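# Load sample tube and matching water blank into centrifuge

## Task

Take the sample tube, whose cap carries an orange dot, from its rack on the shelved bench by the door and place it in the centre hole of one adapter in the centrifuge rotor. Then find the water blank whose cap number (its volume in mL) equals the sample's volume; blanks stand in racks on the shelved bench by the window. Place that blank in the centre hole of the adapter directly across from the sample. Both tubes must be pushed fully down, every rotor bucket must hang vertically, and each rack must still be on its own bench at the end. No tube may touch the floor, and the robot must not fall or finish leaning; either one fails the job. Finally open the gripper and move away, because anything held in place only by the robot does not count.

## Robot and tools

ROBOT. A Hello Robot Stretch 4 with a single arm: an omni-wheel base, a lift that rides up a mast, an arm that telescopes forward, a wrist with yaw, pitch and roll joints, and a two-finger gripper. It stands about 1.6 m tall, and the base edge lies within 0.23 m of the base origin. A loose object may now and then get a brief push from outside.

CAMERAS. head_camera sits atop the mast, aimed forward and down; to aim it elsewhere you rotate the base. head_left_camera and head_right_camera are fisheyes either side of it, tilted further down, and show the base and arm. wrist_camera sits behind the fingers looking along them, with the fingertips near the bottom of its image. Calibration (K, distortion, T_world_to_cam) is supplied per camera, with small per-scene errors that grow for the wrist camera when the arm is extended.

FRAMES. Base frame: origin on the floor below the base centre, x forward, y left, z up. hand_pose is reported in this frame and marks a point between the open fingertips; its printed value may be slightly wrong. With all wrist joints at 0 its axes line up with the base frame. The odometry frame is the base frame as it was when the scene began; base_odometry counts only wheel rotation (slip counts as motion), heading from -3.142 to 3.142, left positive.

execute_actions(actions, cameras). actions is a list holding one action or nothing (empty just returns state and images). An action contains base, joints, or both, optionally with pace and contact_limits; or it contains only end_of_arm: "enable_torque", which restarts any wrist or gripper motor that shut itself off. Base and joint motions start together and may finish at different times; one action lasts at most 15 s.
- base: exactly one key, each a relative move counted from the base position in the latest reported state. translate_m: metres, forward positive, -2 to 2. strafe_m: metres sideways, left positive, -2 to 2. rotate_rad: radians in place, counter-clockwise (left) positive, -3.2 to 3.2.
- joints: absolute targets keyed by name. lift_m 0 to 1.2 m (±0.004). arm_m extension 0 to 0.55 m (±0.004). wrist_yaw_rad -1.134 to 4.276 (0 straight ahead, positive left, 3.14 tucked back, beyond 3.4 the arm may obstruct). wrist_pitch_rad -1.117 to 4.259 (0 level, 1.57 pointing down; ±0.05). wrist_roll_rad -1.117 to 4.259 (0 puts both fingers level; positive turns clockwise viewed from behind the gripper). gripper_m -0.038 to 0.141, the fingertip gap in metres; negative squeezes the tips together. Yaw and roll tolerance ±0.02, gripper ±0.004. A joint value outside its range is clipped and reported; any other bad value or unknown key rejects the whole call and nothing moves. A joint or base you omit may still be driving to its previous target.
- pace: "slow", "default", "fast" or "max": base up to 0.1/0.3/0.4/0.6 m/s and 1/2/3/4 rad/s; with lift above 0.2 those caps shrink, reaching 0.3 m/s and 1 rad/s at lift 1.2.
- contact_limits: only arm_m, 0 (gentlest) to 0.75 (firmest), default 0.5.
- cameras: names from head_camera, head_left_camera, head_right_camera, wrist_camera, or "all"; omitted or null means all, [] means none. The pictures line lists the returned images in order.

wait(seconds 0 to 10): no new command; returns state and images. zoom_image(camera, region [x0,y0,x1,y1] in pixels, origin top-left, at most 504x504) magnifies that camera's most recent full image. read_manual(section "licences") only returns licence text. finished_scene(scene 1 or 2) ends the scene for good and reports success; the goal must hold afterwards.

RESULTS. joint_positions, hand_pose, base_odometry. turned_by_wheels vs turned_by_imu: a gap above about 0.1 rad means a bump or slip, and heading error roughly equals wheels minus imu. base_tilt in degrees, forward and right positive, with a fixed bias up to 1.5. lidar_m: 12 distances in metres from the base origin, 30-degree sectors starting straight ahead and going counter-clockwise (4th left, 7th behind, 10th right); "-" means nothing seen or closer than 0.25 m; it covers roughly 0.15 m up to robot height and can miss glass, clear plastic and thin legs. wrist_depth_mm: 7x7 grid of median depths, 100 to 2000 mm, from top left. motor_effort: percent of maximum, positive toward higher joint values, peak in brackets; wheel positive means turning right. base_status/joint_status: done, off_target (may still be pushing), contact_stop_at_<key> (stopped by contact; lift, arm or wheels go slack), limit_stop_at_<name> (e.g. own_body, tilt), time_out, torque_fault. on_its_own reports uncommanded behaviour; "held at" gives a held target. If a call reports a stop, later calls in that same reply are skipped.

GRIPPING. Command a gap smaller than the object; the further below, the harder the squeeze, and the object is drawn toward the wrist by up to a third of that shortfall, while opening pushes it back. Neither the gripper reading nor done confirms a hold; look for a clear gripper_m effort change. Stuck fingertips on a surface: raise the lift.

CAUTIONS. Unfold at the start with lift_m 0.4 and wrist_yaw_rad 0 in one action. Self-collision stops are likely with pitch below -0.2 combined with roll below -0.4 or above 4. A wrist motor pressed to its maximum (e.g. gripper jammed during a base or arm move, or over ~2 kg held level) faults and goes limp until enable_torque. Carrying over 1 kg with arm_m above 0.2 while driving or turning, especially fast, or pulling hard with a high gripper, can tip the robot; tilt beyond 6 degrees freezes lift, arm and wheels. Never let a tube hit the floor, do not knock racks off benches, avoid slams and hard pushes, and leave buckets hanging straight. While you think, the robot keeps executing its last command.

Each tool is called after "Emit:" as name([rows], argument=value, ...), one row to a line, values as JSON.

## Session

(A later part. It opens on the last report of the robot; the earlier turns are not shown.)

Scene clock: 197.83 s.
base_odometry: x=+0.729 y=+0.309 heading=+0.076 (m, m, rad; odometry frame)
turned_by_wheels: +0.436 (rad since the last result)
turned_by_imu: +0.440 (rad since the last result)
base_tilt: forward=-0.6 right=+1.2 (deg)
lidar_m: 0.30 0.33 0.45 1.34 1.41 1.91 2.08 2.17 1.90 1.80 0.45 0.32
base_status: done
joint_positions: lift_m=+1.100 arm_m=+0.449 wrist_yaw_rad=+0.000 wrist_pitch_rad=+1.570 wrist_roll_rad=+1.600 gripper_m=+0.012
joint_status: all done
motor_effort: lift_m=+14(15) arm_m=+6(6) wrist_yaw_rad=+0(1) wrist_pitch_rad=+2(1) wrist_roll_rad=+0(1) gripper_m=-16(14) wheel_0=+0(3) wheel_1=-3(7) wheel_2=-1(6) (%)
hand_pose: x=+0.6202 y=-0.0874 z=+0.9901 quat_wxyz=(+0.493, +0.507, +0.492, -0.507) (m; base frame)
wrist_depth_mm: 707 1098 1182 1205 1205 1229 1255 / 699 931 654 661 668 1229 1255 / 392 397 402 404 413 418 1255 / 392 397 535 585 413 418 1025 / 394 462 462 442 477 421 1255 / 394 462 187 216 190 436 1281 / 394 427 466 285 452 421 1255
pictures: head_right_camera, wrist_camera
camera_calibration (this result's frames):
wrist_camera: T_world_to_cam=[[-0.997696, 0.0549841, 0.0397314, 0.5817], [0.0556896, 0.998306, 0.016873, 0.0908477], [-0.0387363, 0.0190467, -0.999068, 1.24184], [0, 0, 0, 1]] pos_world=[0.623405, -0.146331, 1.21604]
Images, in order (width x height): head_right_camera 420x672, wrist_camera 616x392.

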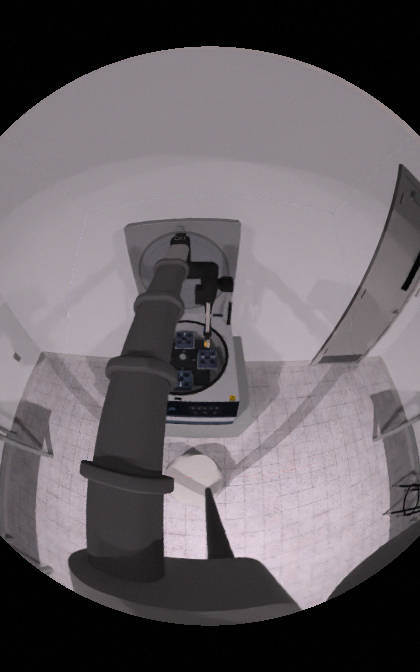

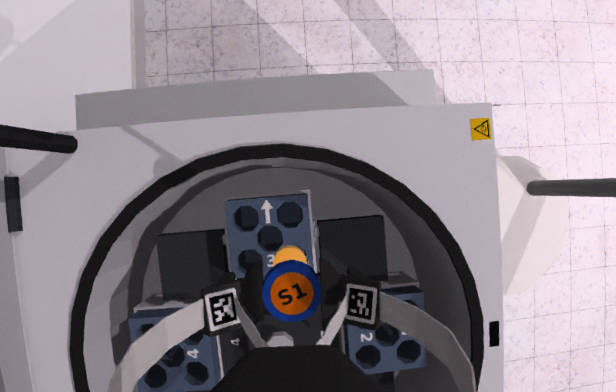

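Emit:
execute_actions([
  {"base": {"strafe_m": -0.005}, "joints": {"arm_m": 0.472, "lift_m": 1.02}, "pace": "slow"},
], cameras=["head_right_camera", "wrist_camera"])

Emit:
zoom_image(camera="wrist_camera", region=[190, 150, 390, 340])

Scene clock: 215.40 s.
base_odometry: x=+0.730 y=+0.304 heading=+0.076 (m, m, rad; odometry frame)
turned_by_wheels: +0.000 (rad since the last result)
turned_by_imu: -0.001 (rad since the last result)
base_tilt: forward=-0.8 right=+1.0 (deg)
lidar_m: 0.30 0.33 0.45 1.36 1.42 1.95 2.07 2.15 1.88 1.82 0.48 0.31
base_status: done
joint_positions: lift_m=+1.020 arm_m=+0.471 wrist_yaw_rad=+0.000 wrist_pitch_rad=+1.570 wrist_roll_rad=+1.600 gripper_m=+0.012
joint_status: all done
motor_effort: lift_m=+13(14) arm_m=+6(7) wrist_yaw_rad=+1(1) wrist_pitch_rad=+1(1) wrist_roll_rad=+0(1) gripper_m=-14(12) wheel_0=+1(6) wheel_1=-4(7) wheel_2=+0(1) (%)
hand_pose: x=+0.6422 y=-0.0874 z=+0.9102 quat_wxyz=(+0.493, +0.507, +0.492, -0.507) (m; base frame)
wrist_depth_mm: 668 1008 1098 1138 1138 1160 1160 / 627 574 569 585 585 591 1160 / 314 319 320 327 329 336 338 / 315 317 496 504 449 336 340 / 315 382 387 362 397 359 340 / 315 397 187 216 189 384 342 / 315 357 370 252 379 377 342
pictures: head_right_camera, wrist_camera
camera_calibration (this result's frames):
wrist_camera: T_world_to_cam=[[-0.997696, 0.0549841, 0.0397358, 0.606786], [0.0556897, 0.998306, 0.0168727, 0.0909731], [-0.0387407, 0.0190467, -0.999068, 1.16286], [0, 0, 0, 1]] pos_world=[0.645371, -0.146331, 1.13613]
Images, in order (width x height): head_right_camera 420x672, wrist_camera 616x392.

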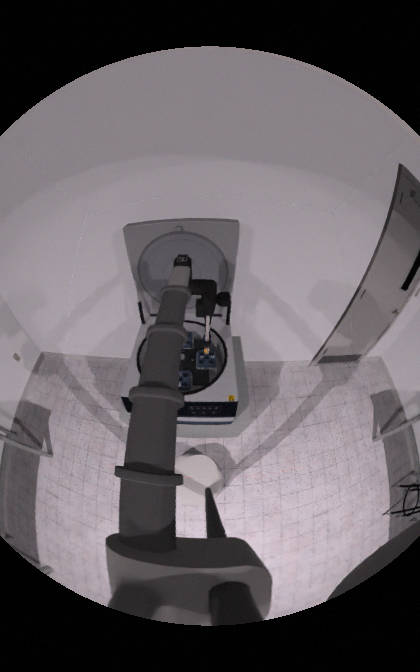

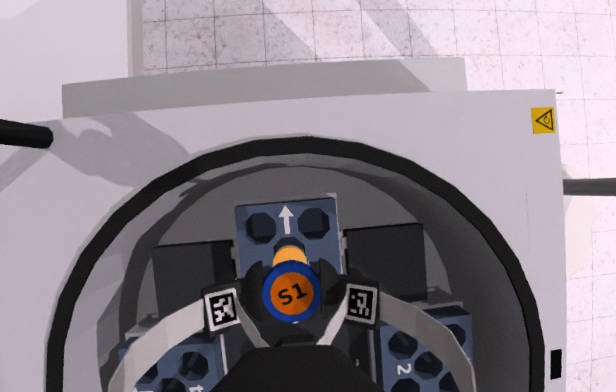

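Region (190, 150, 390, 340) of wrist_camera's 616x392 image, scaled by 2.520; it fills the top 479 rows of this view, and the rest is white.

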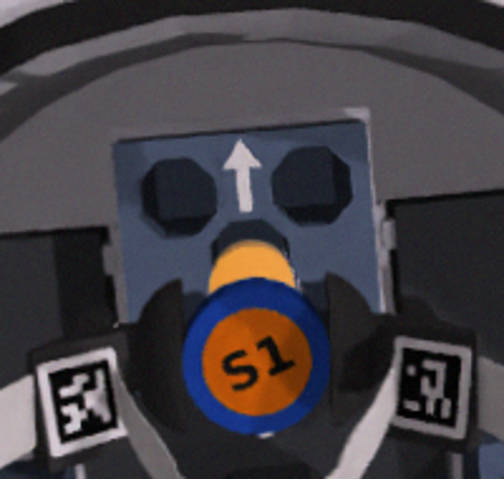

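Emit:
execute_actions([
  {"joints": {"lift_m": 0.975}, "pace": "slow"},
], cameras=["wrist_camera"])

Emit:
zoom_image(camera="wrist_camera", region=[190, 150, 390, 340])

Scene clock: 221.67 s.
base_odometry: x=+0.730 y=+0.304 heading=+0.076 (m, m, rad; odometry frame)
turned_by_wheels: +0.000 (rad since the last result)
turned_by_imu: -0.001 (rad since the last result)
base_tilt: forward=-0.7 right=+1.1 (deg)
lidar_m: 0.30 0.35 0.46 1.34 1.43 1.98 2.06 2.15 1.89 1.80 0.47 0.31
base_status: not commanded
joint_positions: lift_m=+0.975 arm_m=+0.471 wrist_yaw_rad=+0.000 wrist_pitch_rad=+1.570 wrist_roll_rad=+1.600 gripper_m=+0.012
joint_status: all done
motor_effort: lift_m=+13(12) arm_m=+6(6) wrist_yaw_rad=+1(1) wrist_pitch_rad=+2(1) wrist_roll_rad=-1(1) gripper_m=-15(16) wheel_0=+1(1) wheel_1=-4(3) wheel_2=+0(0) (%)
hand_pose: x=+0.6422 y=-0.0874 z=+0.8652 quat_wxyz=(+0.493, +0.507, +0.492, -0.507) (m; base frame)
wrist_depth_mm: 676 1025 1078 1078 1098 1098 1138 / 591 521 525 282 285 291 291 / 271 274 277 281 283 289 291 / 272 274 455 462 449 290 293 / 272 345 342 317 349 359 293 / 283 362 187 216 189 373 294 / 304 315 342 239 349 351 314
pictures: wrist_camera
camera_calibration (this result's frames):
wrist_camera: T_world_to_cam=[[-0.997696, 0.0549841, 0.0397358, 0.608576], [0.0556897, 0.998306, 0.0168727, 0.091732], [-0.0387407, 0.0190467, -0.999068, 1.11791], [0, 0, 0, 1]] pos_world=[0.645374, -0.146331, 1.09114]
Images, in order (width x height): wrist_camera 616x392.

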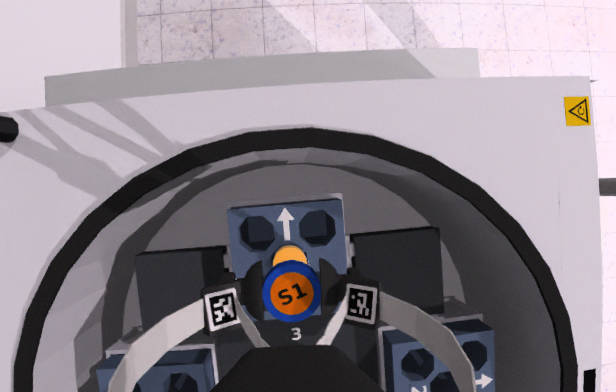

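Region (190, 150, 390, 340) of wrist_camera's 616x392 image, scaled by 2.520; it fills the top 479 rows of this view, and the rest is white.

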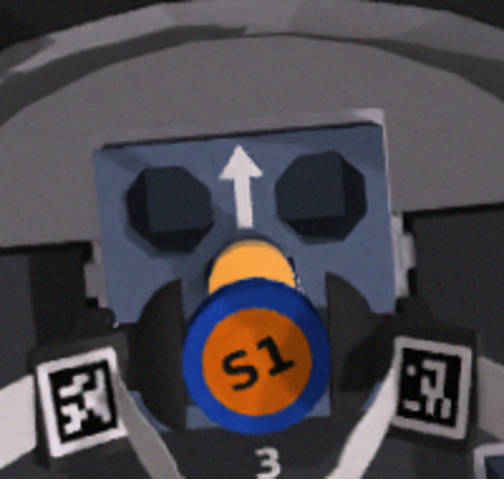

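Emit:
execute_actions([
  {"joints": {"lift_m": 0.935}, "pace": "slow"},
], cameras=["wrist_camera", "head_right_camera"])

Scene clock: 226.30 s.
base_odometry: x=+0.730 y=+0.304 heading=+0.076 (m, m, rad; odometry frame)
turned_by_wheels: +0.000 (rad since the last result)
turned_by_imu: -0.001 (rad since the last result)
base_tilt: forward=-0.5 right=+1.2 (deg)
lidar_m: 0.30 0.34 0.44 1.32 1.39 1.96 2.07 2.18 1.85 1.81 0.45 0.31
base_status: not commanded
joint_positions: lift_m=+0.935 arm_m=+0.471 wrist_yaw_rad=+0.000 wrist_pitch_rad=+1.570 wrist_roll_rad=+1.600 gripper_m=+0.012
joint_status: all done
motor_effort: lift_m=+13(13) arm_m=+6(6) wrist_yaw_rad=+0(0) wrist_pitch_rad=+2(1) wrist_roll_rad=-1(1) gripper_m=-15(16) wheel_0=+1(1) wheel_1=-3(3) wheel_2=+0(0) (%)
hand_pose: x=+0.6422 y=-0.0874 z=+0.8252 quat_wxyz=(+0.493, +0.507, +0.492, -0.507) (m; base frame)
wrist_depth_mm: 668 1008 1008 1042 1042 1060 1098 / 477 236 239 241 244 248 249 / 234 236 237 240 244 248 250 / 234 249 415 368 427 249 251 / 234 325 303 277 310 322 250 / 283 298 187 216 189 345 293 / 306 298 303 219 309 291 312
pictures: head_right_camera, wrist_camera
camera_calibration (this result's frames):
wrist_camera: T_world_to_cam=[[-0.997696, 0.054984, 0.0397358, 0.610167], [0.0556896, 0.998306, 0.0168727, 0.0924071], [-0.0387407, 0.0190467, -0.999068, 1.07794], [0, 0, 0, 1]] pos_world=[0.645375, -0.146331, 1.05113]
Images, in order (width x height): head_right_camera 420x672, wrist_camera 616x392.

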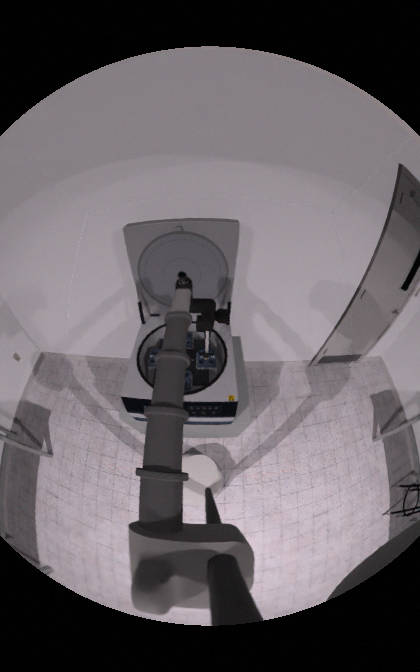

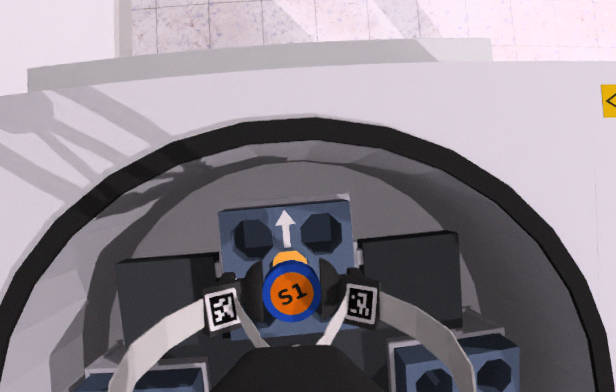

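Emit:
execute_actions([
  {"joints": {"lift_m": 0.906}, "pace": "slow"},
], cameras=["wrist_camera"])

Scene clock: 232.27 s.
base_odometry: x=+0.730 y=+0.304 heading=+0.076 (m, m, rad; odometry frame)
turned_by_wheels: +0.000 (rad since the last result)
turned_by_imu: +0.000 (rad since the last result)
base_tilt: forward=-0.5 right=+1.1 (deg)
lidar_m: 0.29 0.32 0.49 1.35 1.42 1.94 2.07 2.17 1.89 1.78 0.45 0.33
base_status: not commanded
joint_positions: lift_m=+0.906 arm_m=+0.471 wrist_yaw_rad=+0.000 wrist_pitch_rad=+1.570 wrist_roll_rad=+1.600 gripper_m=+0.012
joint_status: all done
motor_effort: lift_m=+13(14) arm_m=+6(5) wrist_yaw_rad=+1(0) wrist_pitch_rad=+1(1) wrist_roll_rad=-1(0) gripper_m=-15(13) wheel_0=+1(1) wheel_1=-3(3) wheel_2=+0(0) (%)
hand_pose: x=+0.6422 y=-0.0874 z=+0.7962 quat_wxyz=(+0.493, +0.507, +0.492, -0.507) (m; base frame)
wrist_depth_mm: 668 917 991 732 750 1042 1042 / 205 207 209 212 214 217 219 / 205 206 206 232 215 218 220 / 204 249 387 342 394 249 220 / 229 329 276 248 279 293 246 / 283 270 187 216 189 324 294 / 303 270 272 190 278 264 301
pictures: wrist_camera
camera_calibration (this result's frames):
wrist_camera: T_world_to_cam=[[-0.997696, 0.0549839, 0.0397359, 0.611328], [0.0556894, 0.998306, 0.0168727, 0.0928959], [-0.0387408, 0.0190467, -0.999068, 1.04897], [0, 0, 0, 1]] pos_world=[0.645385, -0.146331, 1.02213]
Images, in order (width x height): wrist_camera 616x392.

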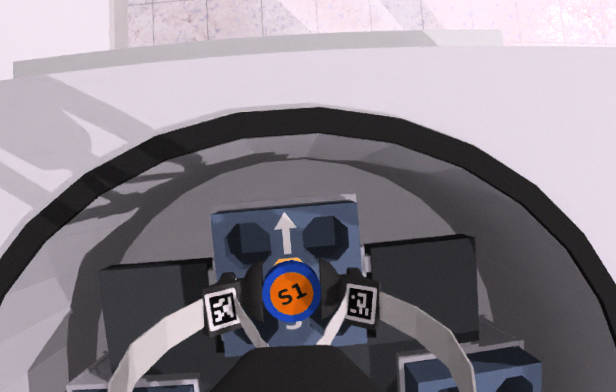

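Emit:
execute_actions([
  {"joints": {"gripper_m": 0.055}, "pace": "slow"},
], cameras=["wrist_camera"])

Scene clock: 236.63 s.
base_odometry: x=+0.730 y=+0.304 heading=+0.076 (m, m, rad; odometry frame)
turned_by_wheels: +0.000 (rad since the last result)
turned_by_imu: -0.001 (rad since the last result)
base_tilt: forward=-0.5 right=+1.2 (deg)
lidar_m: 0.31 0.32 0.45 1.35 1.42 1.95 2.08 2.15 1.89 1.82 0.48 0.33
base_status: not commanded
joint_positions: lift_m=+0.906 arm_m=+0.471 wrist_yaw_rad=+0.000 wrist_pitch_rad=+1.570 wrist_roll_rad=+1.600 gripper_m=+0.055
joint_status: all done
motor_effort: lift_m=+13(13) arm_m=+6(6) wrist_yaw_rad=+0(1) wrist_pitch_rad=+2(2) wrist_roll_rad=-1(0) gripper_m=-4(16) wheel_0=+1(1) wheel_1=-3(3) wheel_2=+0(0) (%)
hand_pose: x=+0.6422 y=-0.0874 z=+0.7962 quat_wxyz=(+0.493, +0.507, +0.492, -0.507) (m; base frame)
wrist_depth_mm: 668 931 991 741 750 1025 1042 / 205 207 210 212 215 217 220 / 205 206 207 231 215 218 220 / 205 250 387 340 397 248 220 / 229 329 276 250 281 293 246 / 283 271 191 220 195 324 293 / 303 270 273 137 279 267 303
pictures: wrist_camera
camera_calibration (this result's frames):
wrist_camera: T_world_to_cam=[[-0.997696, 0.0549841, 0.0397358, 0.61133], [0.0556897, 0.998306, 0.0168727, 0.0928957], [-0.0387407, 0.0190467, -0.999068, 1.04897], [0, 0, 0, 1]] pos_world=[0.645386, -0.146331, 1.02213]
Images, in order (width x height): wrist_camera 616x392.

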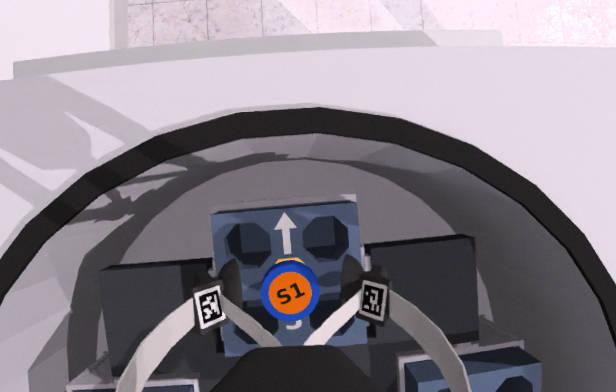

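Emit:
execute_actions([
  {"joints": {"lift_m": 0.95}},
], cameras=[])

Emit:
execute_actions([
  {"joints": {"gripper_m": -0.005}},
], cameras=["wrist_camera", "head_right_camera"])

Scene clock: 252.03 s.
base_odometry: x=+0.730 y=+0.304 heading=+0.076 (m, m, rad; odometry frame)
turned_by_wheels: +0.000 (rad since the last result)
turned_by_imu: +0.000 (rad since the last result)
base_tilt: forward=-0.6 right=+1.1 (deg)
lidar_m: 0.30 0.35 0.47 1.35 1.40 1.97 2.05 2.16 1.86 1.82 0.49 0.32
base_status: not commanded
joint_positions: lift_m=+0.950 arm_m=+0.471 wrist_yaw_rad=+0.000 wrist_pitch_rad=+1.570 wrist_roll_rad=+1.600 gripper_m=+0.055
joint_status: all done
motor_effort: lift_m=+24(25) arm_m=+6(6) wrist_yaw_rad=+1(1) wrist_pitch_rad=+2(2) wrist_roll_rad=-1(1) gripper_m=-4(5) wheel_0=+1(1) wheel_1=-3(3) wheel_2=+1(0) (%)
hand_pose: x=+0.6422 y=-0.0874 z=+0.8393 quat_wxyz=(+0.493, +0.507, +0.492, -0.507) (m; base frame)
wrist_depth_mm: 661 1008 1042 1042 1060 1098 1078 / 496 492 254 256 258 262 265 / 246 248 251 256 257 262 265 / 247 249 430 384 439 264 265 / 247 336 317 293 324 334 264 / 285 312 191 293 195 355 293 / 306 297 315 137 324 303 312
pictures: none
No camera images: the call's "cameras" was empty. Leave "cameras" out to get every camera's image.

Scene clock: 253.40 s.
base_odometry: x=+0.730 y=+0.304 heading=+0.076 (m, m, rad; odometry frame)
turned_by_wheels: +0.000 (rad since the last result)
turned_by_imu: +0.000 (rad since the last result)
base_tilt: forward=-0.5 right=+1.3 (deg)
lidar_m: 0.31 0.33 0.47 1.35 1.38 1.96 2.05 2.17 1.90 1.80 0.48 0.32
base_status: not commanded
joint_positions: lift_m=+0.950 arm_m=+0.471 wrist_yaw_rad=+0.000 wrist_pitch_rad=+1.570 wrist_roll_rad=+1.600 gripper_m=-0.005
joint_status: all done
motor_effort: lift_m=+24(24) arm_m=+6(6) wrist_yaw_rad=+1(1) wrist_pitch_rad=+2(1) wrist_roll_rad=-1(0) gripper_m=-6(5) wheel_0=+1(1) wheel_1=-3(3) wheel_2=+0(0) (%)
hand_pose: x=+0.6422 y=-0.0874 z=+0.8393 quat_wxyz=(+0.493, +0.507, +0.492, -0.507) (m; base frame)
wrist_depth_mm: 668 991 1042 1060 1060 1078 1098 / 492 496 252 256 258 263 264 / 248 249 252 255 258 263 265 / 247 249 430 384 439 264 266 / 246 334 319 293 322 334 264 / 283 314 186 203 324 355 294 / 306 304 315 142 315 304 312
pictures: head_right_camera, wrist_camera
camera_calibration (this result's frames):
wrist_camera: T_world_to_cam=[[-0.997696, 0.0549839, 0.0397358, 0.609616], [0.0556895, 0.998306, 0.0168727, 0.0921674], [-0.0387407, 0.0190467, -0.999068, 1.09209], [0, 0, 0, 1]] pos_world=[0.645388, -0.146331, 1.06529]
Images, in order (width x height): head_right_camera 420x672, wrist_camera 616x392.

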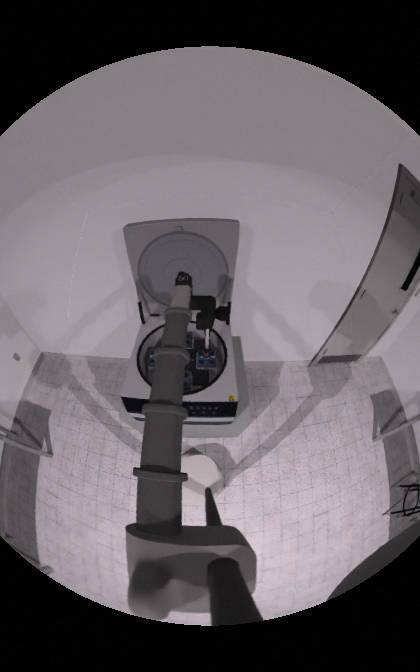

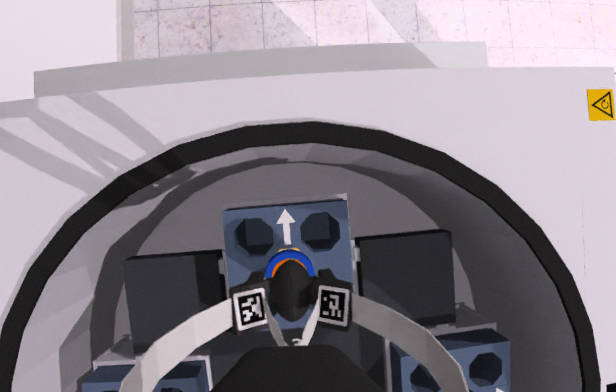

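Emit:
execute_actions([
  {"joints": {"lift_m": 0.924}, "pace": "slow"},
], cameras=["wrist_camera"])

Scene clock: 256.87 s.
base_odometry: x=+0.730 y=+0.304 heading=+0.076 (m, m, rad; odometry frame)
turned_by_wheels: +0.000 (rad since the last result)
turned_by_imu: +0.000 (rad since the last result)
base_tilt: forward=-0.5 right=+1.3 (deg)
lidar_m: 0.28 0.33 0.49 1.37 1.41 1.97 2.07 2.14 1.90 1.81 0.52 0.31
base_status: not commanded
joint_positions: lift_m=+0.924 arm_m=+0.471 wrist_yaw_rad=+0.000 wrist_pitch_rad=+1.570 wrist_roll_rad=+1.600 gripper_m=-0.005
joint_status: all done
motor_effort: lift_m=+13(23) arm_m=+6(5) wrist_yaw_rad=+1(0) wrist_pitch_rad=+2(1) wrist_roll_rad=-1(0) gripper_m=-7(6) wheel_0=+1(1) wheel_1=-4(3) wheel_2=+0(0) (%)
hand_pose: x=+0.6422 y=-0.0874 z=+0.8142 quat_wxyz=(+0.493, +0.507, +0.492, -0.507) (m; base frame)
wrist_depth_mm: 668 1008 1025 1025 759 1042 1060 / 223 225 228 229 232 235 238 / 222 224 227 231 234 236 238 / 222 249 404 359 415 249 239 / 229 325 290 267 300 314 246 / 282 289 186 203 297 342 294 / 303 287 290 141 297 278 312
pictures: wrist_camera
camera_calibration (this result's frames):
wrist_camera: T_world_to_cam=[[-0.997696, 0.0549841, 0.0397358, 0.610617], [0.0556897, 0.998306, 0.0168727, 0.0925917], [-0.0387407, 0.0190467, -0.999068, 1.06696], [0, 0, 0, 1]] pos_world=[0.645389, -0.146331, 1.04014]
Images, in order (width x height): wrist_camera 616x392.

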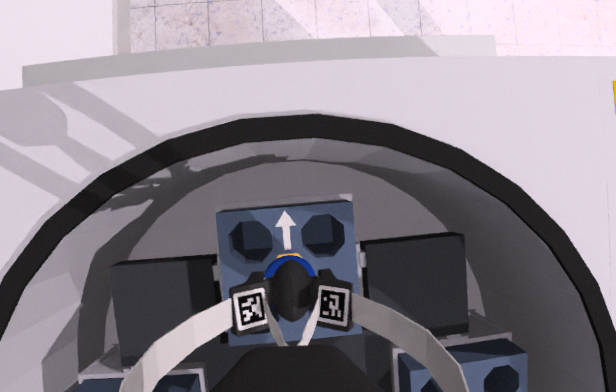

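Emit:
execute_actions([
  {"joints": {"lift_m": 0.916}, "pace": "slow"},
], cameras=["wrist_camera"])

Scene clock: 263.67 s.
base_odometry: x=+0.730 y=+0.304 heading=+0.076 (m, m, rad; odometry frame)
turned_by_wheels: +0.000 (rad since the last result)
turned_by_imu: +0.000 (rad since the last result)
base_tilt: forward=-0.5 right=+1.1 (deg)
lidar_m: 0.30 0.35 0.45 1.35 1.42 1.98 2.06 2.15 1.88 1.81 0.43 0.33
base_status: not commanded
joint_positions: lift_m=+0.917 arm_m=+0.471 wrist_yaw_rad=+0.000 wrist_pitch_rad=+1.570 wrist_roll_rad=+1.600 gripper_m=-0.005
joint_status: all done
motor_effort: lift_m=+8(13) arm_m=+6(6) wrist_yaw_rad=+1(1) wrist_pitch_rad=+1(1) wrist_roll_rad=-1(0) gripper_m=-6(5) wheel_0=+1(1) wheel_1=-3(3) wheel_2=+0(0) (%)
hand_pose: x=+0.6421 y=-0.0874 z=+0.8066 quat_wxyz=(+0.493, +0.507, +0.493, -0.507) (m; base frame)
wrist_depth_mm: 661 1008 1008 1025 759 1042 1042 / 220 222 224 226 228 231 233 / 219 220 223 227 228 232 233 / 220 241 402 404 407 249 234 / 224 327 289 263 294 317 249 / 279 285 187 202 291 342 296 / 301 283 286 203 293 277 315
pictures: wrist_camera
camera_calibration (this result's frames):
wrist_camera: T_world_to_cam=[[-0.997686, 0.0549837, 0.0399985, 0.610624], [0.0556937, 0.998306, 0.016858, 0.0927323], [-0.0390038, 0.0190467, -0.999058, 1.05958], [0, 0, 0, 1]] pos_world=[0.645374, -0.146331, 1.0326]
Images, in order (width x height): wrist_camera 616x392.

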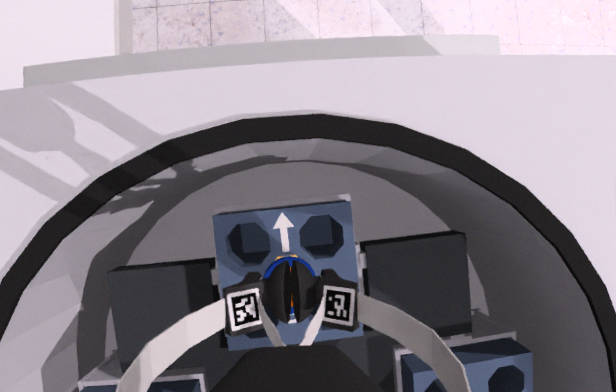

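Emit:
execute_actions([
  {"joints": {"lift_m": 0.97}, "pace": "fast"},
], cameras=["wrist_camera"])

Emit:
execute_actions([
  {"base": {"rotate_rad": 1.55}, "joints": {"arm_m": 0.0, "lift_m": 1.0, "gripper_m": 0.06}, "pace": "fast"},
], cameras=["head_camera", "head_left_camera", "head_right_camera"])

Scene clock: 269.33 s.
base_odometry: x=+0.730 y=+0.304 heading=+0.076 (m, m, rad; odometry frame)
turned_by_wheels: +0.000 (rad since the last result)
turned_by_imu: +0.000 (rad since the last result)
base_tilt: forward=-0.5 right=+1.2 (deg)
lidar_m: 0.31 0.31 0.46 1.36 1.41 1.95 2.07 2.17 1.89 1.80 0.42 0.33
base_status: not commanded
joint_positions: lift_m=+0.970 arm_m=+0.471 wrist_yaw_rad=+0.000 wrist_pitch_rad=+1.570 wrist_roll_rad=+1.600 gripper_m=-0.005
joint_status: all done
motor_effort: lift_m=+23(26) arm_m=+6(6) wrist_yaw_rad=+1(1) wrist_pitch_rad=+0(3) wrist_roll_rad=-1(0) gripper_m=-12(11) wheel_0=+1(1) wheel_1=-3(3) wheel_2=+0(0) (%)
hand_pose: x=+0.6422 y=-0.0874 z=+0.8593 quat_wxyz=(+0.493, +0.507, +0.492, -0.507) (m; base frame)
wrist_depth_mm: 668 1025 1042 1078 1078 1098 1098 / 512 517 521 277 279 283 286 / 265 268 271 276 278 283 286 / 266 268 449 452 449 283 286 / 265 345 336 312 343 359 287 / 283 362 186 203 343 370 293 / 304 315 338 141 334 322 314
pictures: wrist_camera
camera_calibration (this result's frames):
wrist_camera: T_world_to_cam=[[-0.997694, 0.0549838, 0.039784, 0.608792], [0.0556902, 0.998306, 0.01687, 0.0918307], [-0.038789, 0.0190467, -0.999066, 1.11213], [0, 0, 0, 1]] pos_world=[0.645412, -0.146331, 1.08532]
Images, in order (width x height): wrist_camera 616x392.

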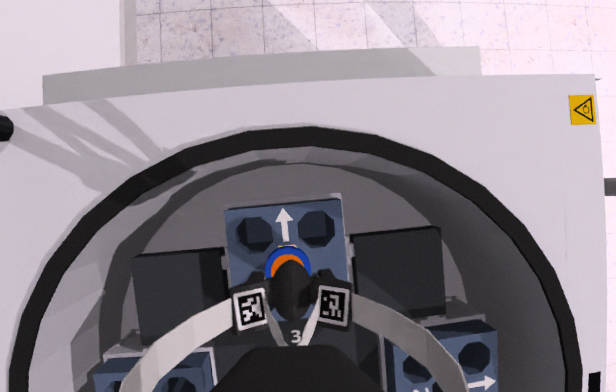

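Scene clock: 271.53 s.
base_odometry: x=+0.730 y=+0.304 heading=+1.625 (m, m, rad; odometry frame)
turned_by_wheels: +1.550 (rad since the last result)
turned_by_imu: +1.568 (rad since the last result)
base_tilt: forward=-0.5 right=+1.2 (deg)
lidar_m: 1.32 1.42 1.96 2.05 2.15 1.92 1.85 1.46 0.31 0.30 0.32 0.46
base_status: done
joint_positions: lift_m=+1.000 arm_m=+0.001 wrist_yaw_rad=+0.000 wrist_pitch_rad=+1.570 wrist_roll_rad=+1.600 gripper_m=+0.060
joint_status: all done
motor_effort: lift_m=+23(25) arm_m=-6(7) wrist_yaw_rad=+2(0) wrist_pitch_rad=+0(2) wrist_roll_rad=+0(1) gripper_m=+0(5) wheel_0=-2(8) wheel_1=-3(6) wheel_2=-1(7) (%)
hand_pose: x=+0.1721 y=-0.0874 z=+0.8894 quat_wxyz=(+0.493, +0.507, +0.492, -0.507) (m; base frame)
wrist_depth_mm: 1078 549 439 466 477 492 585 / 1078 750 640 691 732 768 1138 / 1060 1078 1098 1098 1118 1138 1160 / 1060 1078 1098 904 904 525 768 / 1078 1098 1098 904 917 1118 1160 / 1078 1098 191 1118 198 1138 1160 / 1078 1098 1118 136 1138 1138 1160
pictures: head_camera, head_left_camera, head_right_camera
Images, in order (width x height): head_camera 420x560, head_left_camera 420x672, head_right_camera 420x672.

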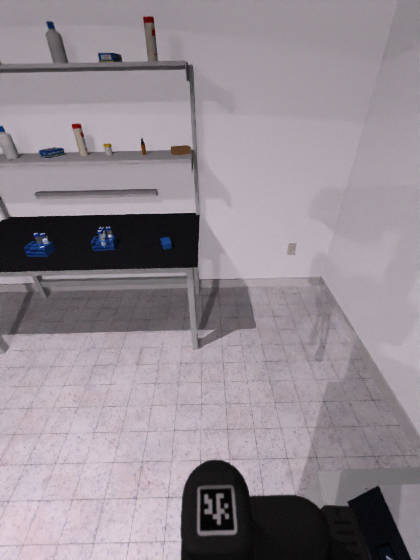

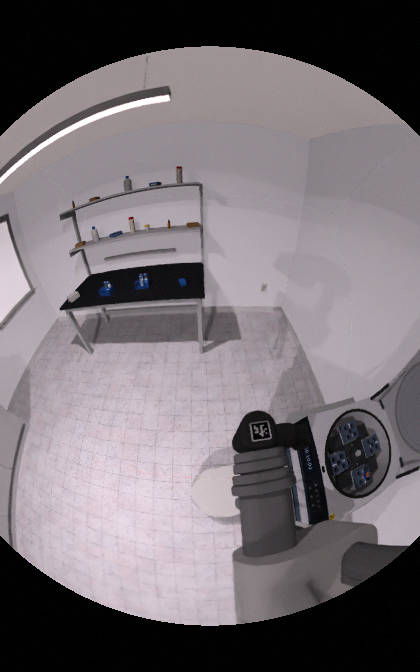

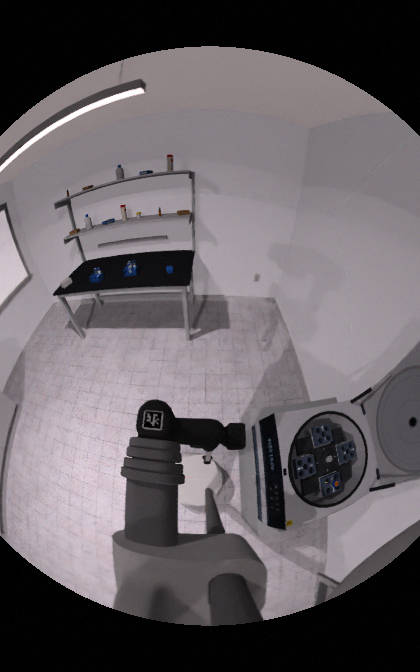

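Emit:
zoom_image(camera="head_camera", region=[10, 215, 130, 270])

Region (10, 215, 130, 270) of head_camera's 420x560 image, scaled by 4.200, with more detail than that image has; it fills the top 231 rows of this view, and the rest is white.

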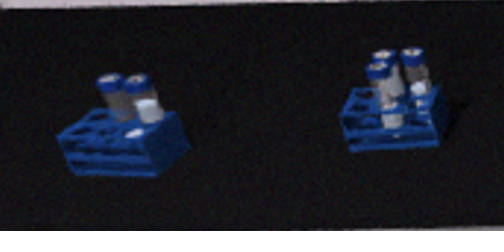

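Emit:
execute_actions([
  {"base": {"rotate_rad": 0.55}, "joints": {"lift_m": 0.75}, "pace": "max"},
], cameras=[])

Emit:
execute_actions([
  {"base": {"translate_m": 1.1}, "joints": {"lift_m": 1.1}, "pace": "max"},
], cameras=["head_camera", "head_left_camera", "head_right_camera"])

Scene clock: 284.87 s.
base_odometry: x=+0.730 y=+0.304 heading=+2.175 (m, m, rad; odometry frame)
turned_by_wheels: +0.550 (rad since the last result)
turned_by_imu: +0.555 (rad since the last result)
base_tilt: forward=-0.6 right=+1.1 (deg)
lidar_m: 1.42 2.02 2.03 2.18 1.87 1.82 0.50 0.31 0.30 0.32 0.49 1.33
base_status: done
joint_positions: lift_m=+0.750 arm_m=+0.001 wrist_yaw_rad=+0.000 wrist_pitch_rad=+1.570 wrist_roll_rad=+1.600 gripper_m=+0.060
joint_status: all done
motor_effort: lift_m=+15(20) arm_m=-6(6) wrist_yaw_rad=+1(1) wrist_pitch_rad=+0(0) wrist_roll_rad=-1(0) gripper_m=-5(3) wheel_0=-2(7) wheel_1=-2(5) wheel_2=-2(7) (%)
hand_pose: x=+0.1721 y=-0.0874 z=+0.6401 quat_wxyz=(+0.493, +0.507, +0.492, -0.507) (m; base frame)
wrist_depth_mm: 842 831 854 750 591 473 415 / 831 831 842 866 788 603 496 / 842 842 854 866 878 891 654 / 831 842 842 661 668 530 377 / 842 842 866 654 654 668 891 / 842 842 191 661 198 891 891 / 831 842 854 136 661 891 904
pictures: none
No camera images: the call's "cameras" was empty. Leave "cameras" out to get every camera's image.

Scene clock: 288.87 s.
base_odometry: x=+0.105 y=+1.210 heading=+2.175 (m, m, rad; odometry frame)
turned_by_wheels: +0.000 (rad since the last result)
turned_by_imu: -0.002 (rad since the last result)
base_tilt: forward=-0.6 right=+1.3 (deg)
lidar_m: 0.44 0.65 2.05 1.63 2.18 2.73 1.23 1.02 1.61 0.58 0.42 0.41
base_status: done
joint_positions: lift_m=+1.100 arm_m=+0.001 wrist_yaw_rad=+0.000 wrist_pitch_rad=+1.570 wrist_roll_rad=+1.600 gripper_m=+0.060
joint_status: all done
motor_effort: lift_m=+21(27) arm_m=-5(6) wrist_yaw_rad=+1(1) wrist_pitch_rad=+1(0) wrist_roll_rad=-1(0) gripper_m=-2(1) wheel_0=-1(5) wheel_1=+0(7) wheel_2=+2(14) (%)
hand_pose: x=+0.1721 y=-0.0874 z=+0.9895 quat_wxyz=(+0.493, +0.507, +0.492, -0.507) (m; base frame)
wrist_depth_mm: 433 439 1182 1229 1229 1255 1229 / 436 439 1205 1229 1229 1229 1255 / 436 1182 1205 1205 1229 1229 1229 / 436 1205 1205 1008 1008 525 809 / 439 1182 1205 1008 1008 1255 1255 / 1182 1182 192 1229 197 1255 1255 / 1182 1160 1205 136 1229 1255 1281
pictures: head_camera, head_left_camera, head_right_camera
Images, in order (width x height): head_camera 420x560, head_left_camera 420x672, head_right_camera 420x672.

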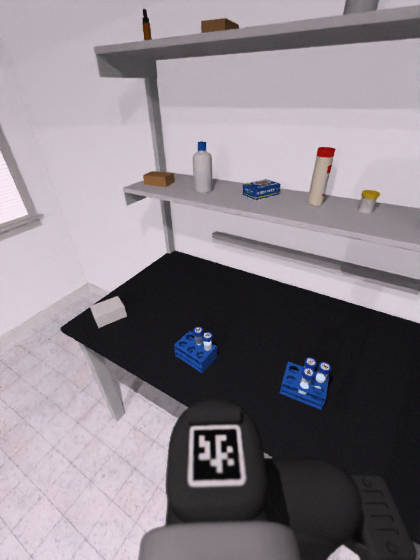

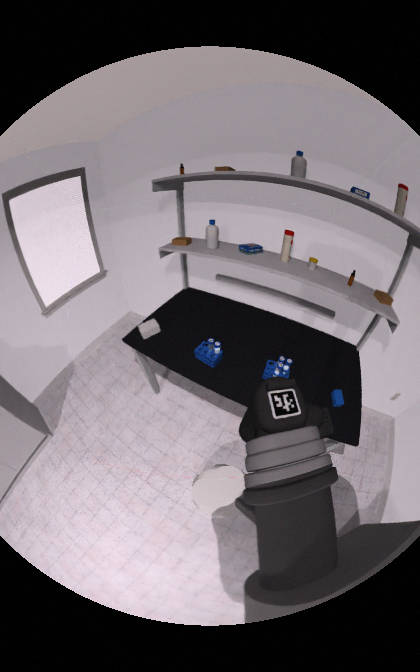

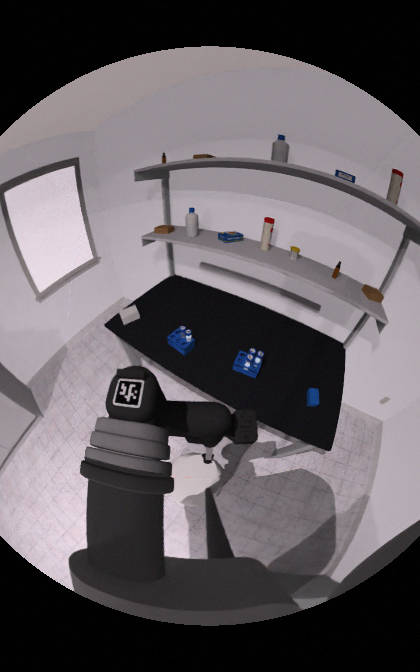

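Emit:
zoom_image(camera="head_camera", region=[165, 315, 235, 380])

Emit:
zoom_image(camera="head_camera", region=[270, 350, 345, 415])

Region (165, 315, 235, 380) of head_camera's 420x560 image, scaled by 7.200, with more detail than that image has; it fills the top 468 rows of this view, and the rest is white.

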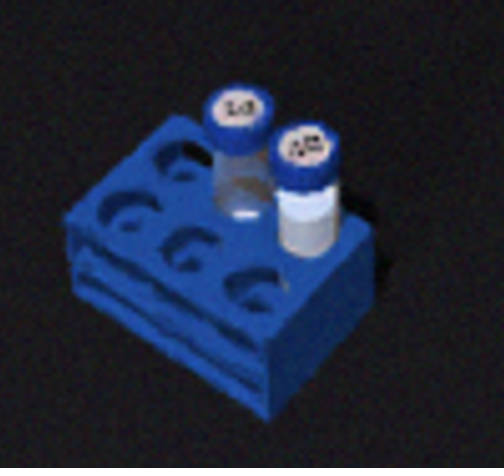

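Region (270, 350, 345, 415) of head_camera's 420x560 image, scaled by 6.720, with more detail than that image has; it fills the top 437 rows of this view, and the rest is white.

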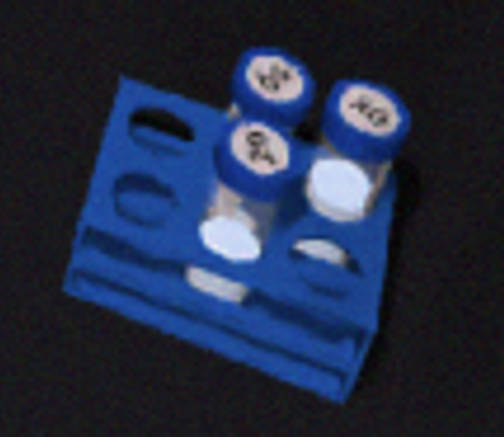

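Emit:
execute_actions([
  {"joints": {"wrist_yaw_rad": 2.0, "wrist_roll_rad": 1.13, "arm_m": 0.49, "lift_m": 1.06}, "pace": "fast"},
], cameras=["wrist_camera", "head_left_camera"])

Scene clock: 325.50 s.
base_odometry: x=+0.105 y=+1.210 heading=+2.175 (m, m, rad; odometry frame)
turned_by_wheels: +0.000 (rad since the last result)
turned_by_imu: -0.001 (rad since the last result)
base_tilt: forward=-0.5 right=+1.3 (deg)
lidar_m: 0.44 0.66 2.03 1.63 2.17 2.73 1.27 1.05 1.60 0.58 0.41 0.40
base_status: not commanded
joint_positions: lift_m=+1.060 arm_m=+0.489 wrist_yaw_rad=+1.999 wrist_pitch_rad=+1.570 wrist_roll_rad=+1.130 gripper_m=+0.060
joint_status: all done
motor_effort: lift_m=+14(20) arm_m=+6(6) wrist_yaw_rad=+4(10) wrist_pitch_rad=+1(0) wrist_roll_rad=+0(8) gripper_m=-5(1) wheel_0=-1(1) wheel_1=+0(0) wheel_2=+3(3) (%)
hand_pose: x=+0.7393 y=+0.0365 z=+0.9501 quat_wxyz=(+0.641, -0.297, +0.641, +0.298) (m; base frame)
wrist_depth_mm: 1138 399 404 407 413 415 421 / 1138 402 407 410 410 418 421 / 1138 402 407 407 415 418 424 / 1138 402 407 410 415 418 421 / 1138 404 404 351 418 421 421 / 1138 1008 191 297 198 421 427 / 931 668 407 136 418 424 427
pictures: head_left_camera, wrist_camera
camera_calibration (this result's frames):
wrist_camera: T_world_to_cam=[[0.746158, -0.664564, 0.0400391, -0.567934], [-0.6655, -0.746215, 0.0164941, 0.558419], [0.0189164, -0.0389533, -0.999062, 1.16366], [0, 0, 0, 1]] pos_world=[0.773384, 0.0846008, 1.1761]
Images, in order (width x height): head_left_camera 420x672, wrist_camera 616x392.

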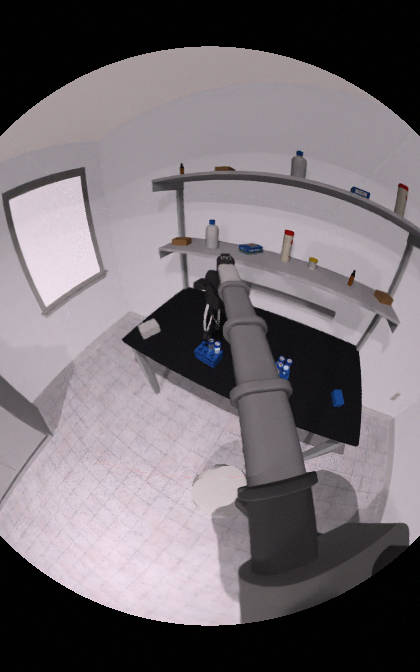

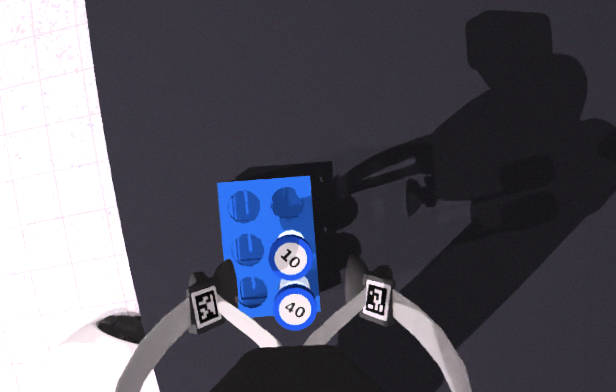

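Emit:
execute_actions([
  {"joints": {"wrist_yaw_rad": 2.06, "arm_m": 0.497, "lift_m": 0.99}, "pace": "slow"},
], cameras=["wrist_camera"])

Scene clock: 335.43 s.
base_odometry: x=+0.105 y=+1.210 heading=+2.175 (m, m, rad; odometry frame)
turned_by_wheels: +0.000 (rad since the last result)
turned_by_imu: -0.001 (rad since the last result)
base_tilt: forward=-0.5 right=+1.1 (deg)
lidar_m: 0.42 0.67 2.05 1.64 2.20 2.74 1.28 1.03 1.62 0.57 0.41 0.40
base_status: not commanded
joint_positions: lift_m=+0.990 arm_m=+0.496 wrist_yaw_rad=+2.059 wrist_pitch_rad=+1.570 wrist_roll_rad=+1.130 gripper_m=+0.060
joint_status: all done
motor_effort: lift_m=+13(13) arm_m=+6(5) wrist_yaw_rad=+3(7) wrist_pitch_rad=+1(1) wrist_roll_rad=-1(1) gripper_m=-2(5) wheel_0=-1(1) wheel_1=+0(0) wheel_2=+2(3) (%)
hand_pose: x=+0.7439 y=+0.0412 z=+0.8802 quat_wxyz=(+0.632, -0.317, +0.632, +0.317) (m; base frame)
wrist_depth_mm: 1060 332 336 338 343 345 347 / 1042 332 336 338 342 345 349 / 1060 334 336 342 342 347 349 / 1098 334 334 338 343 347 351 / 1078 332 281 281 345 349 349 / 1078 336 192 221 198 351 355 / 866 336 340 136 345 351 355
pictures: wrist_camera
camera_calibration (this result's frames):
wrist_camera: T_world_to_cam=[[0.784663, -0.618629, 0.0400391, -0.596015], [-0.61956, -0.784776, 0.0164941, 0.533578], [0.021218, -0.037749, -0.999062, 1.09212], [0, 0, 0, 1]] pos_world=[0.775081, 0.0912541, 1.10616]
Images, in order (width x height): wrist_camera 616x392.

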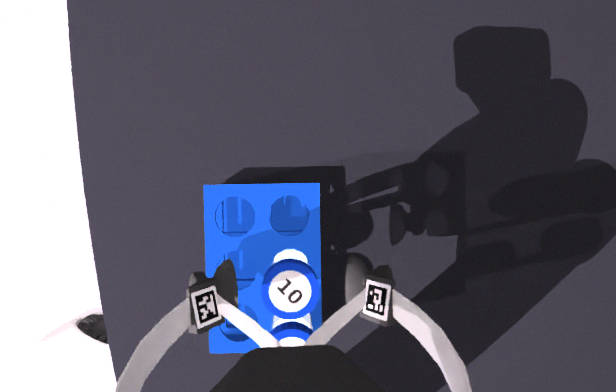

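The 10 mL blank is centred between the fingers, so I'll grip it and lift it out.

Emit:
execute_actions([
  {"joints": {"gripper_m": 0.012}},
], cameras=[])

Emit:
execute_actions([
  {"joints": {"lift_m": 1.125}},
], cameras=["wrist_camera", "head_left_camera"])

Scene clock: 340.57 s.
base_odometry: x=+0.105 y=+1.210 heading=+2.175 (m, m, rad; odometry frame)
turned_by_wheels: +0.000 (rad since the last result)
turned_by_imu: -0.001 (rad since the last result)
base_tilt: forward=-0.5 right=+1.2 (deg)
lidar_m: 0.43 0.66 2.05 1.62 2.20 2.73 1.28 1.02 1.62 0.57 0.42 0.37
base_status: not commanded
joint_positions: lift_m=+0.990 arm_m=+0.496 wrist_yaw_rad=+2.059 wrist_pitch_rad=+1.570 wrist_roll_rad=+1.130 gripper_m=+0.012
joint_status: all done
motor_effort: lift_m=+13(13) arm_m=+6(6) wrist_yaw_rad=+3(3) wrist_pitch_rad=+0(1) wrist_roll_rad=+0(2) gripper_m=-17(15) wheel_0=-1(1) wheel_1=+0(0) wheel_2=+3(3) (%)
hand_pose: x=+0.7439 y=+0.0412 z=+0.8802 quat_wxyz=(+0.632, -0.317, +0.632, +0.317) (m; base frame)
wrist_depth_mm: 1060 332 334 338 343 345 349 / 1060 334 336 340 342 345 349 / 1060 332 338 340 343 347 349 / 1060 334 334 340 343 347 351 / 1060 334 309 281 345 349 351 / 1078 336 187 216 189 349 353 / 878 336 340 177 345 351 351
pictures: none
No camera images: the call's "cameras" was empty. Leave "cameras" out to get every camera's image.

Scene clock: 342.20 s.
base_odometry: x=+0.105 y=+1.210 heading=+2.175 (m, m, rad; odometry frame)
turned_by_wheels: +0.000 (rad since the last result)
turned_by_imu: +0.000 (rad since the last result)
base_tilt: forward=-0.4 right=+1.2 (deg)
lidar_m: 0.43 0.63 2.04 1.61 2.17 2.75 1.27 1.03 1.58 0.57 0.41 0.38
base_status: not commanded
joint_positions: lift_m=+1.125 arm_m=+0.496 wrist_yaw_rad=+2.059 wrist_pitch_rad=+1.570 wrist_roll_rad=+1.130 gripper_m=+0.012
joint_status: all done
motor_effort: lift_m=+24(26) arm_m=+6(6) wrist_yaw_rad=+3(2) wrist_pitch_rad=+0(1) wrist_roll_rad=-1(1) gripper_m=-16(15) wheel_0=-1(1) wheel_1=+0(0) wheel_2=+3(3) (%)
hand_pose: x=+0.7439 y=+0.0412 z=+1.0143 quat_wxyz=(+0.632, -0.317, +0.632, +0.317) (m; base frame)
wrist_depth_mm: 1182 462 462 473 477 484 488 / 1182 462 466 473 473 484 484 / 1182 1205 469 473 477 480 488 / 1205 1205 469 477 477 484 488 / 1182 1205 469 415 484 488 492 / 1205 1078 187 216 189 488 492 / 991 741 473 304 484 488 492
pictures: head_left_camera, wrist_camera
camera_calibration (this result's frames):
wrist_camera: T_world_to_cam=[[0.784679, -0.618607, 0.0400393, -0.601401], [-0.619539, -0.784793, 0.0164942, 0.531356], [0.0212191, -0.0377486, -0.999062, 1.22612], [0, 0, 0, 1]] pos_world=[0.775085, 0.0912571, 1.24028]
Images, in order (width x height): head_left_camera 420x672, wrist_camera 616x392.

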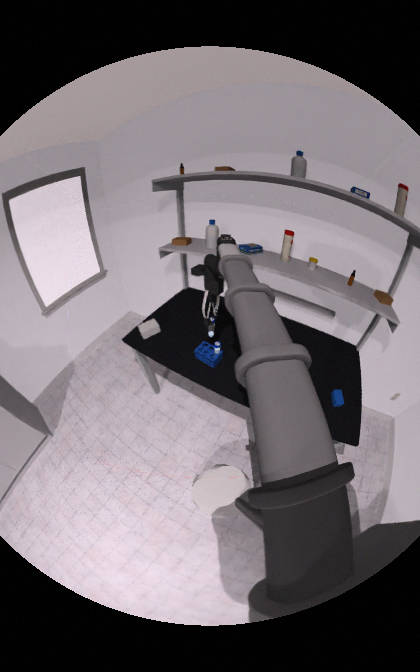

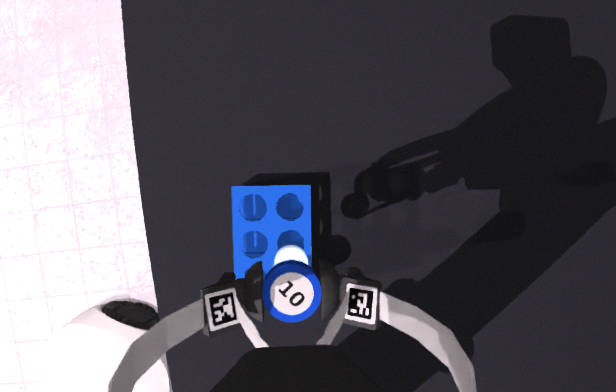

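Emit:
execute_actions([
  {"base": {"rotate_rad": -2.653}, "joints": {"arm_m": 0.0, "wrist_yaw_rad": 1.57}, "pace": "fast"},
], cameras=["head_camera", "head_left_camera"])

Scene clock: 358.20 s.
base_odometry: x=+0.105 y=+1.210 heading=-0.478 (m, m, rad; odometry frame)
turned_by_wheels: -2.653 (rad since the last result)
turned_by_imu: -2.685 (rad since the last result)
base_tilt: forward=-0.8 right=+1.2 (deg)
lidar_m: 0.25 1.62 0.62 0.44 0.40 0.44 0.59 2.05 1.63 2.05 2.73 1.36
base_status: done
joint_positions: lift_m=+1.125 arm_m=+0.001 wrist_yaw_rad=+1.570 wrist_pitch_rad=+1.570 wrist_roll_rad=+1.130 gripper_m=+0.012
joint_status: all done
motor_effort: lift_m=+23(24) arm_m=-6(8) wrist_yaw_rad=+1(5) wrist_pitch_rad=+0(0) wrist_roll_rad=-1(0) gripper_m=-14(15) wheel_0=+2(10) wheel_1=+3(8) wheel_2=+1(9) (%)
hand_pose: x=+0.2594 y=+0.0001 z=+1.0143 quat_wxyz=(+0.690, -0.154, +0.690, +0.155) (m; base frame)
wrist_depth_mm: 1205 1205 1205 1229 1229 1255 1308 / 1182 1205 1205 1255 1255 1255 1281 / 1205 1205 1205 1229 1255 1255 1281 / 1205 1205 1205 1229 1255 1255 1281 / 1205 1205 1025 1025 1229 1255 1281 / 1205 1205 187 216 189 1281 1281 / 1205 1205 1255 549 1255 1281 1308
pictures: head_camera, head_left_camera
Images, in order (width x height): head_camera 420x560, head_left_camera 420x672.

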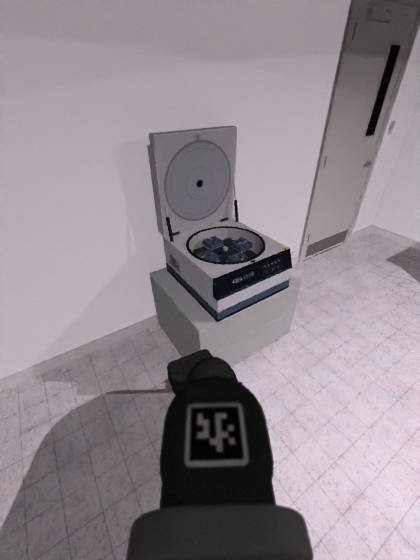

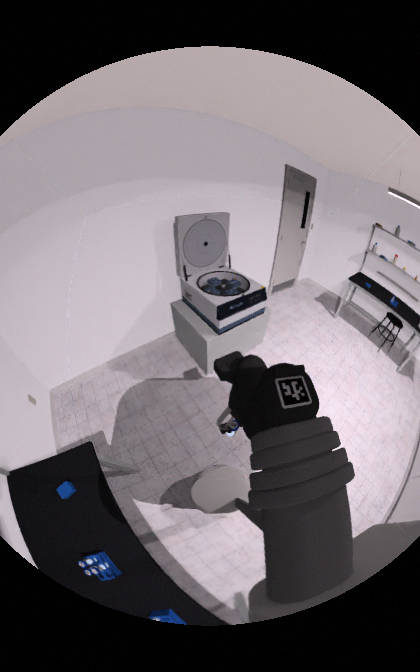

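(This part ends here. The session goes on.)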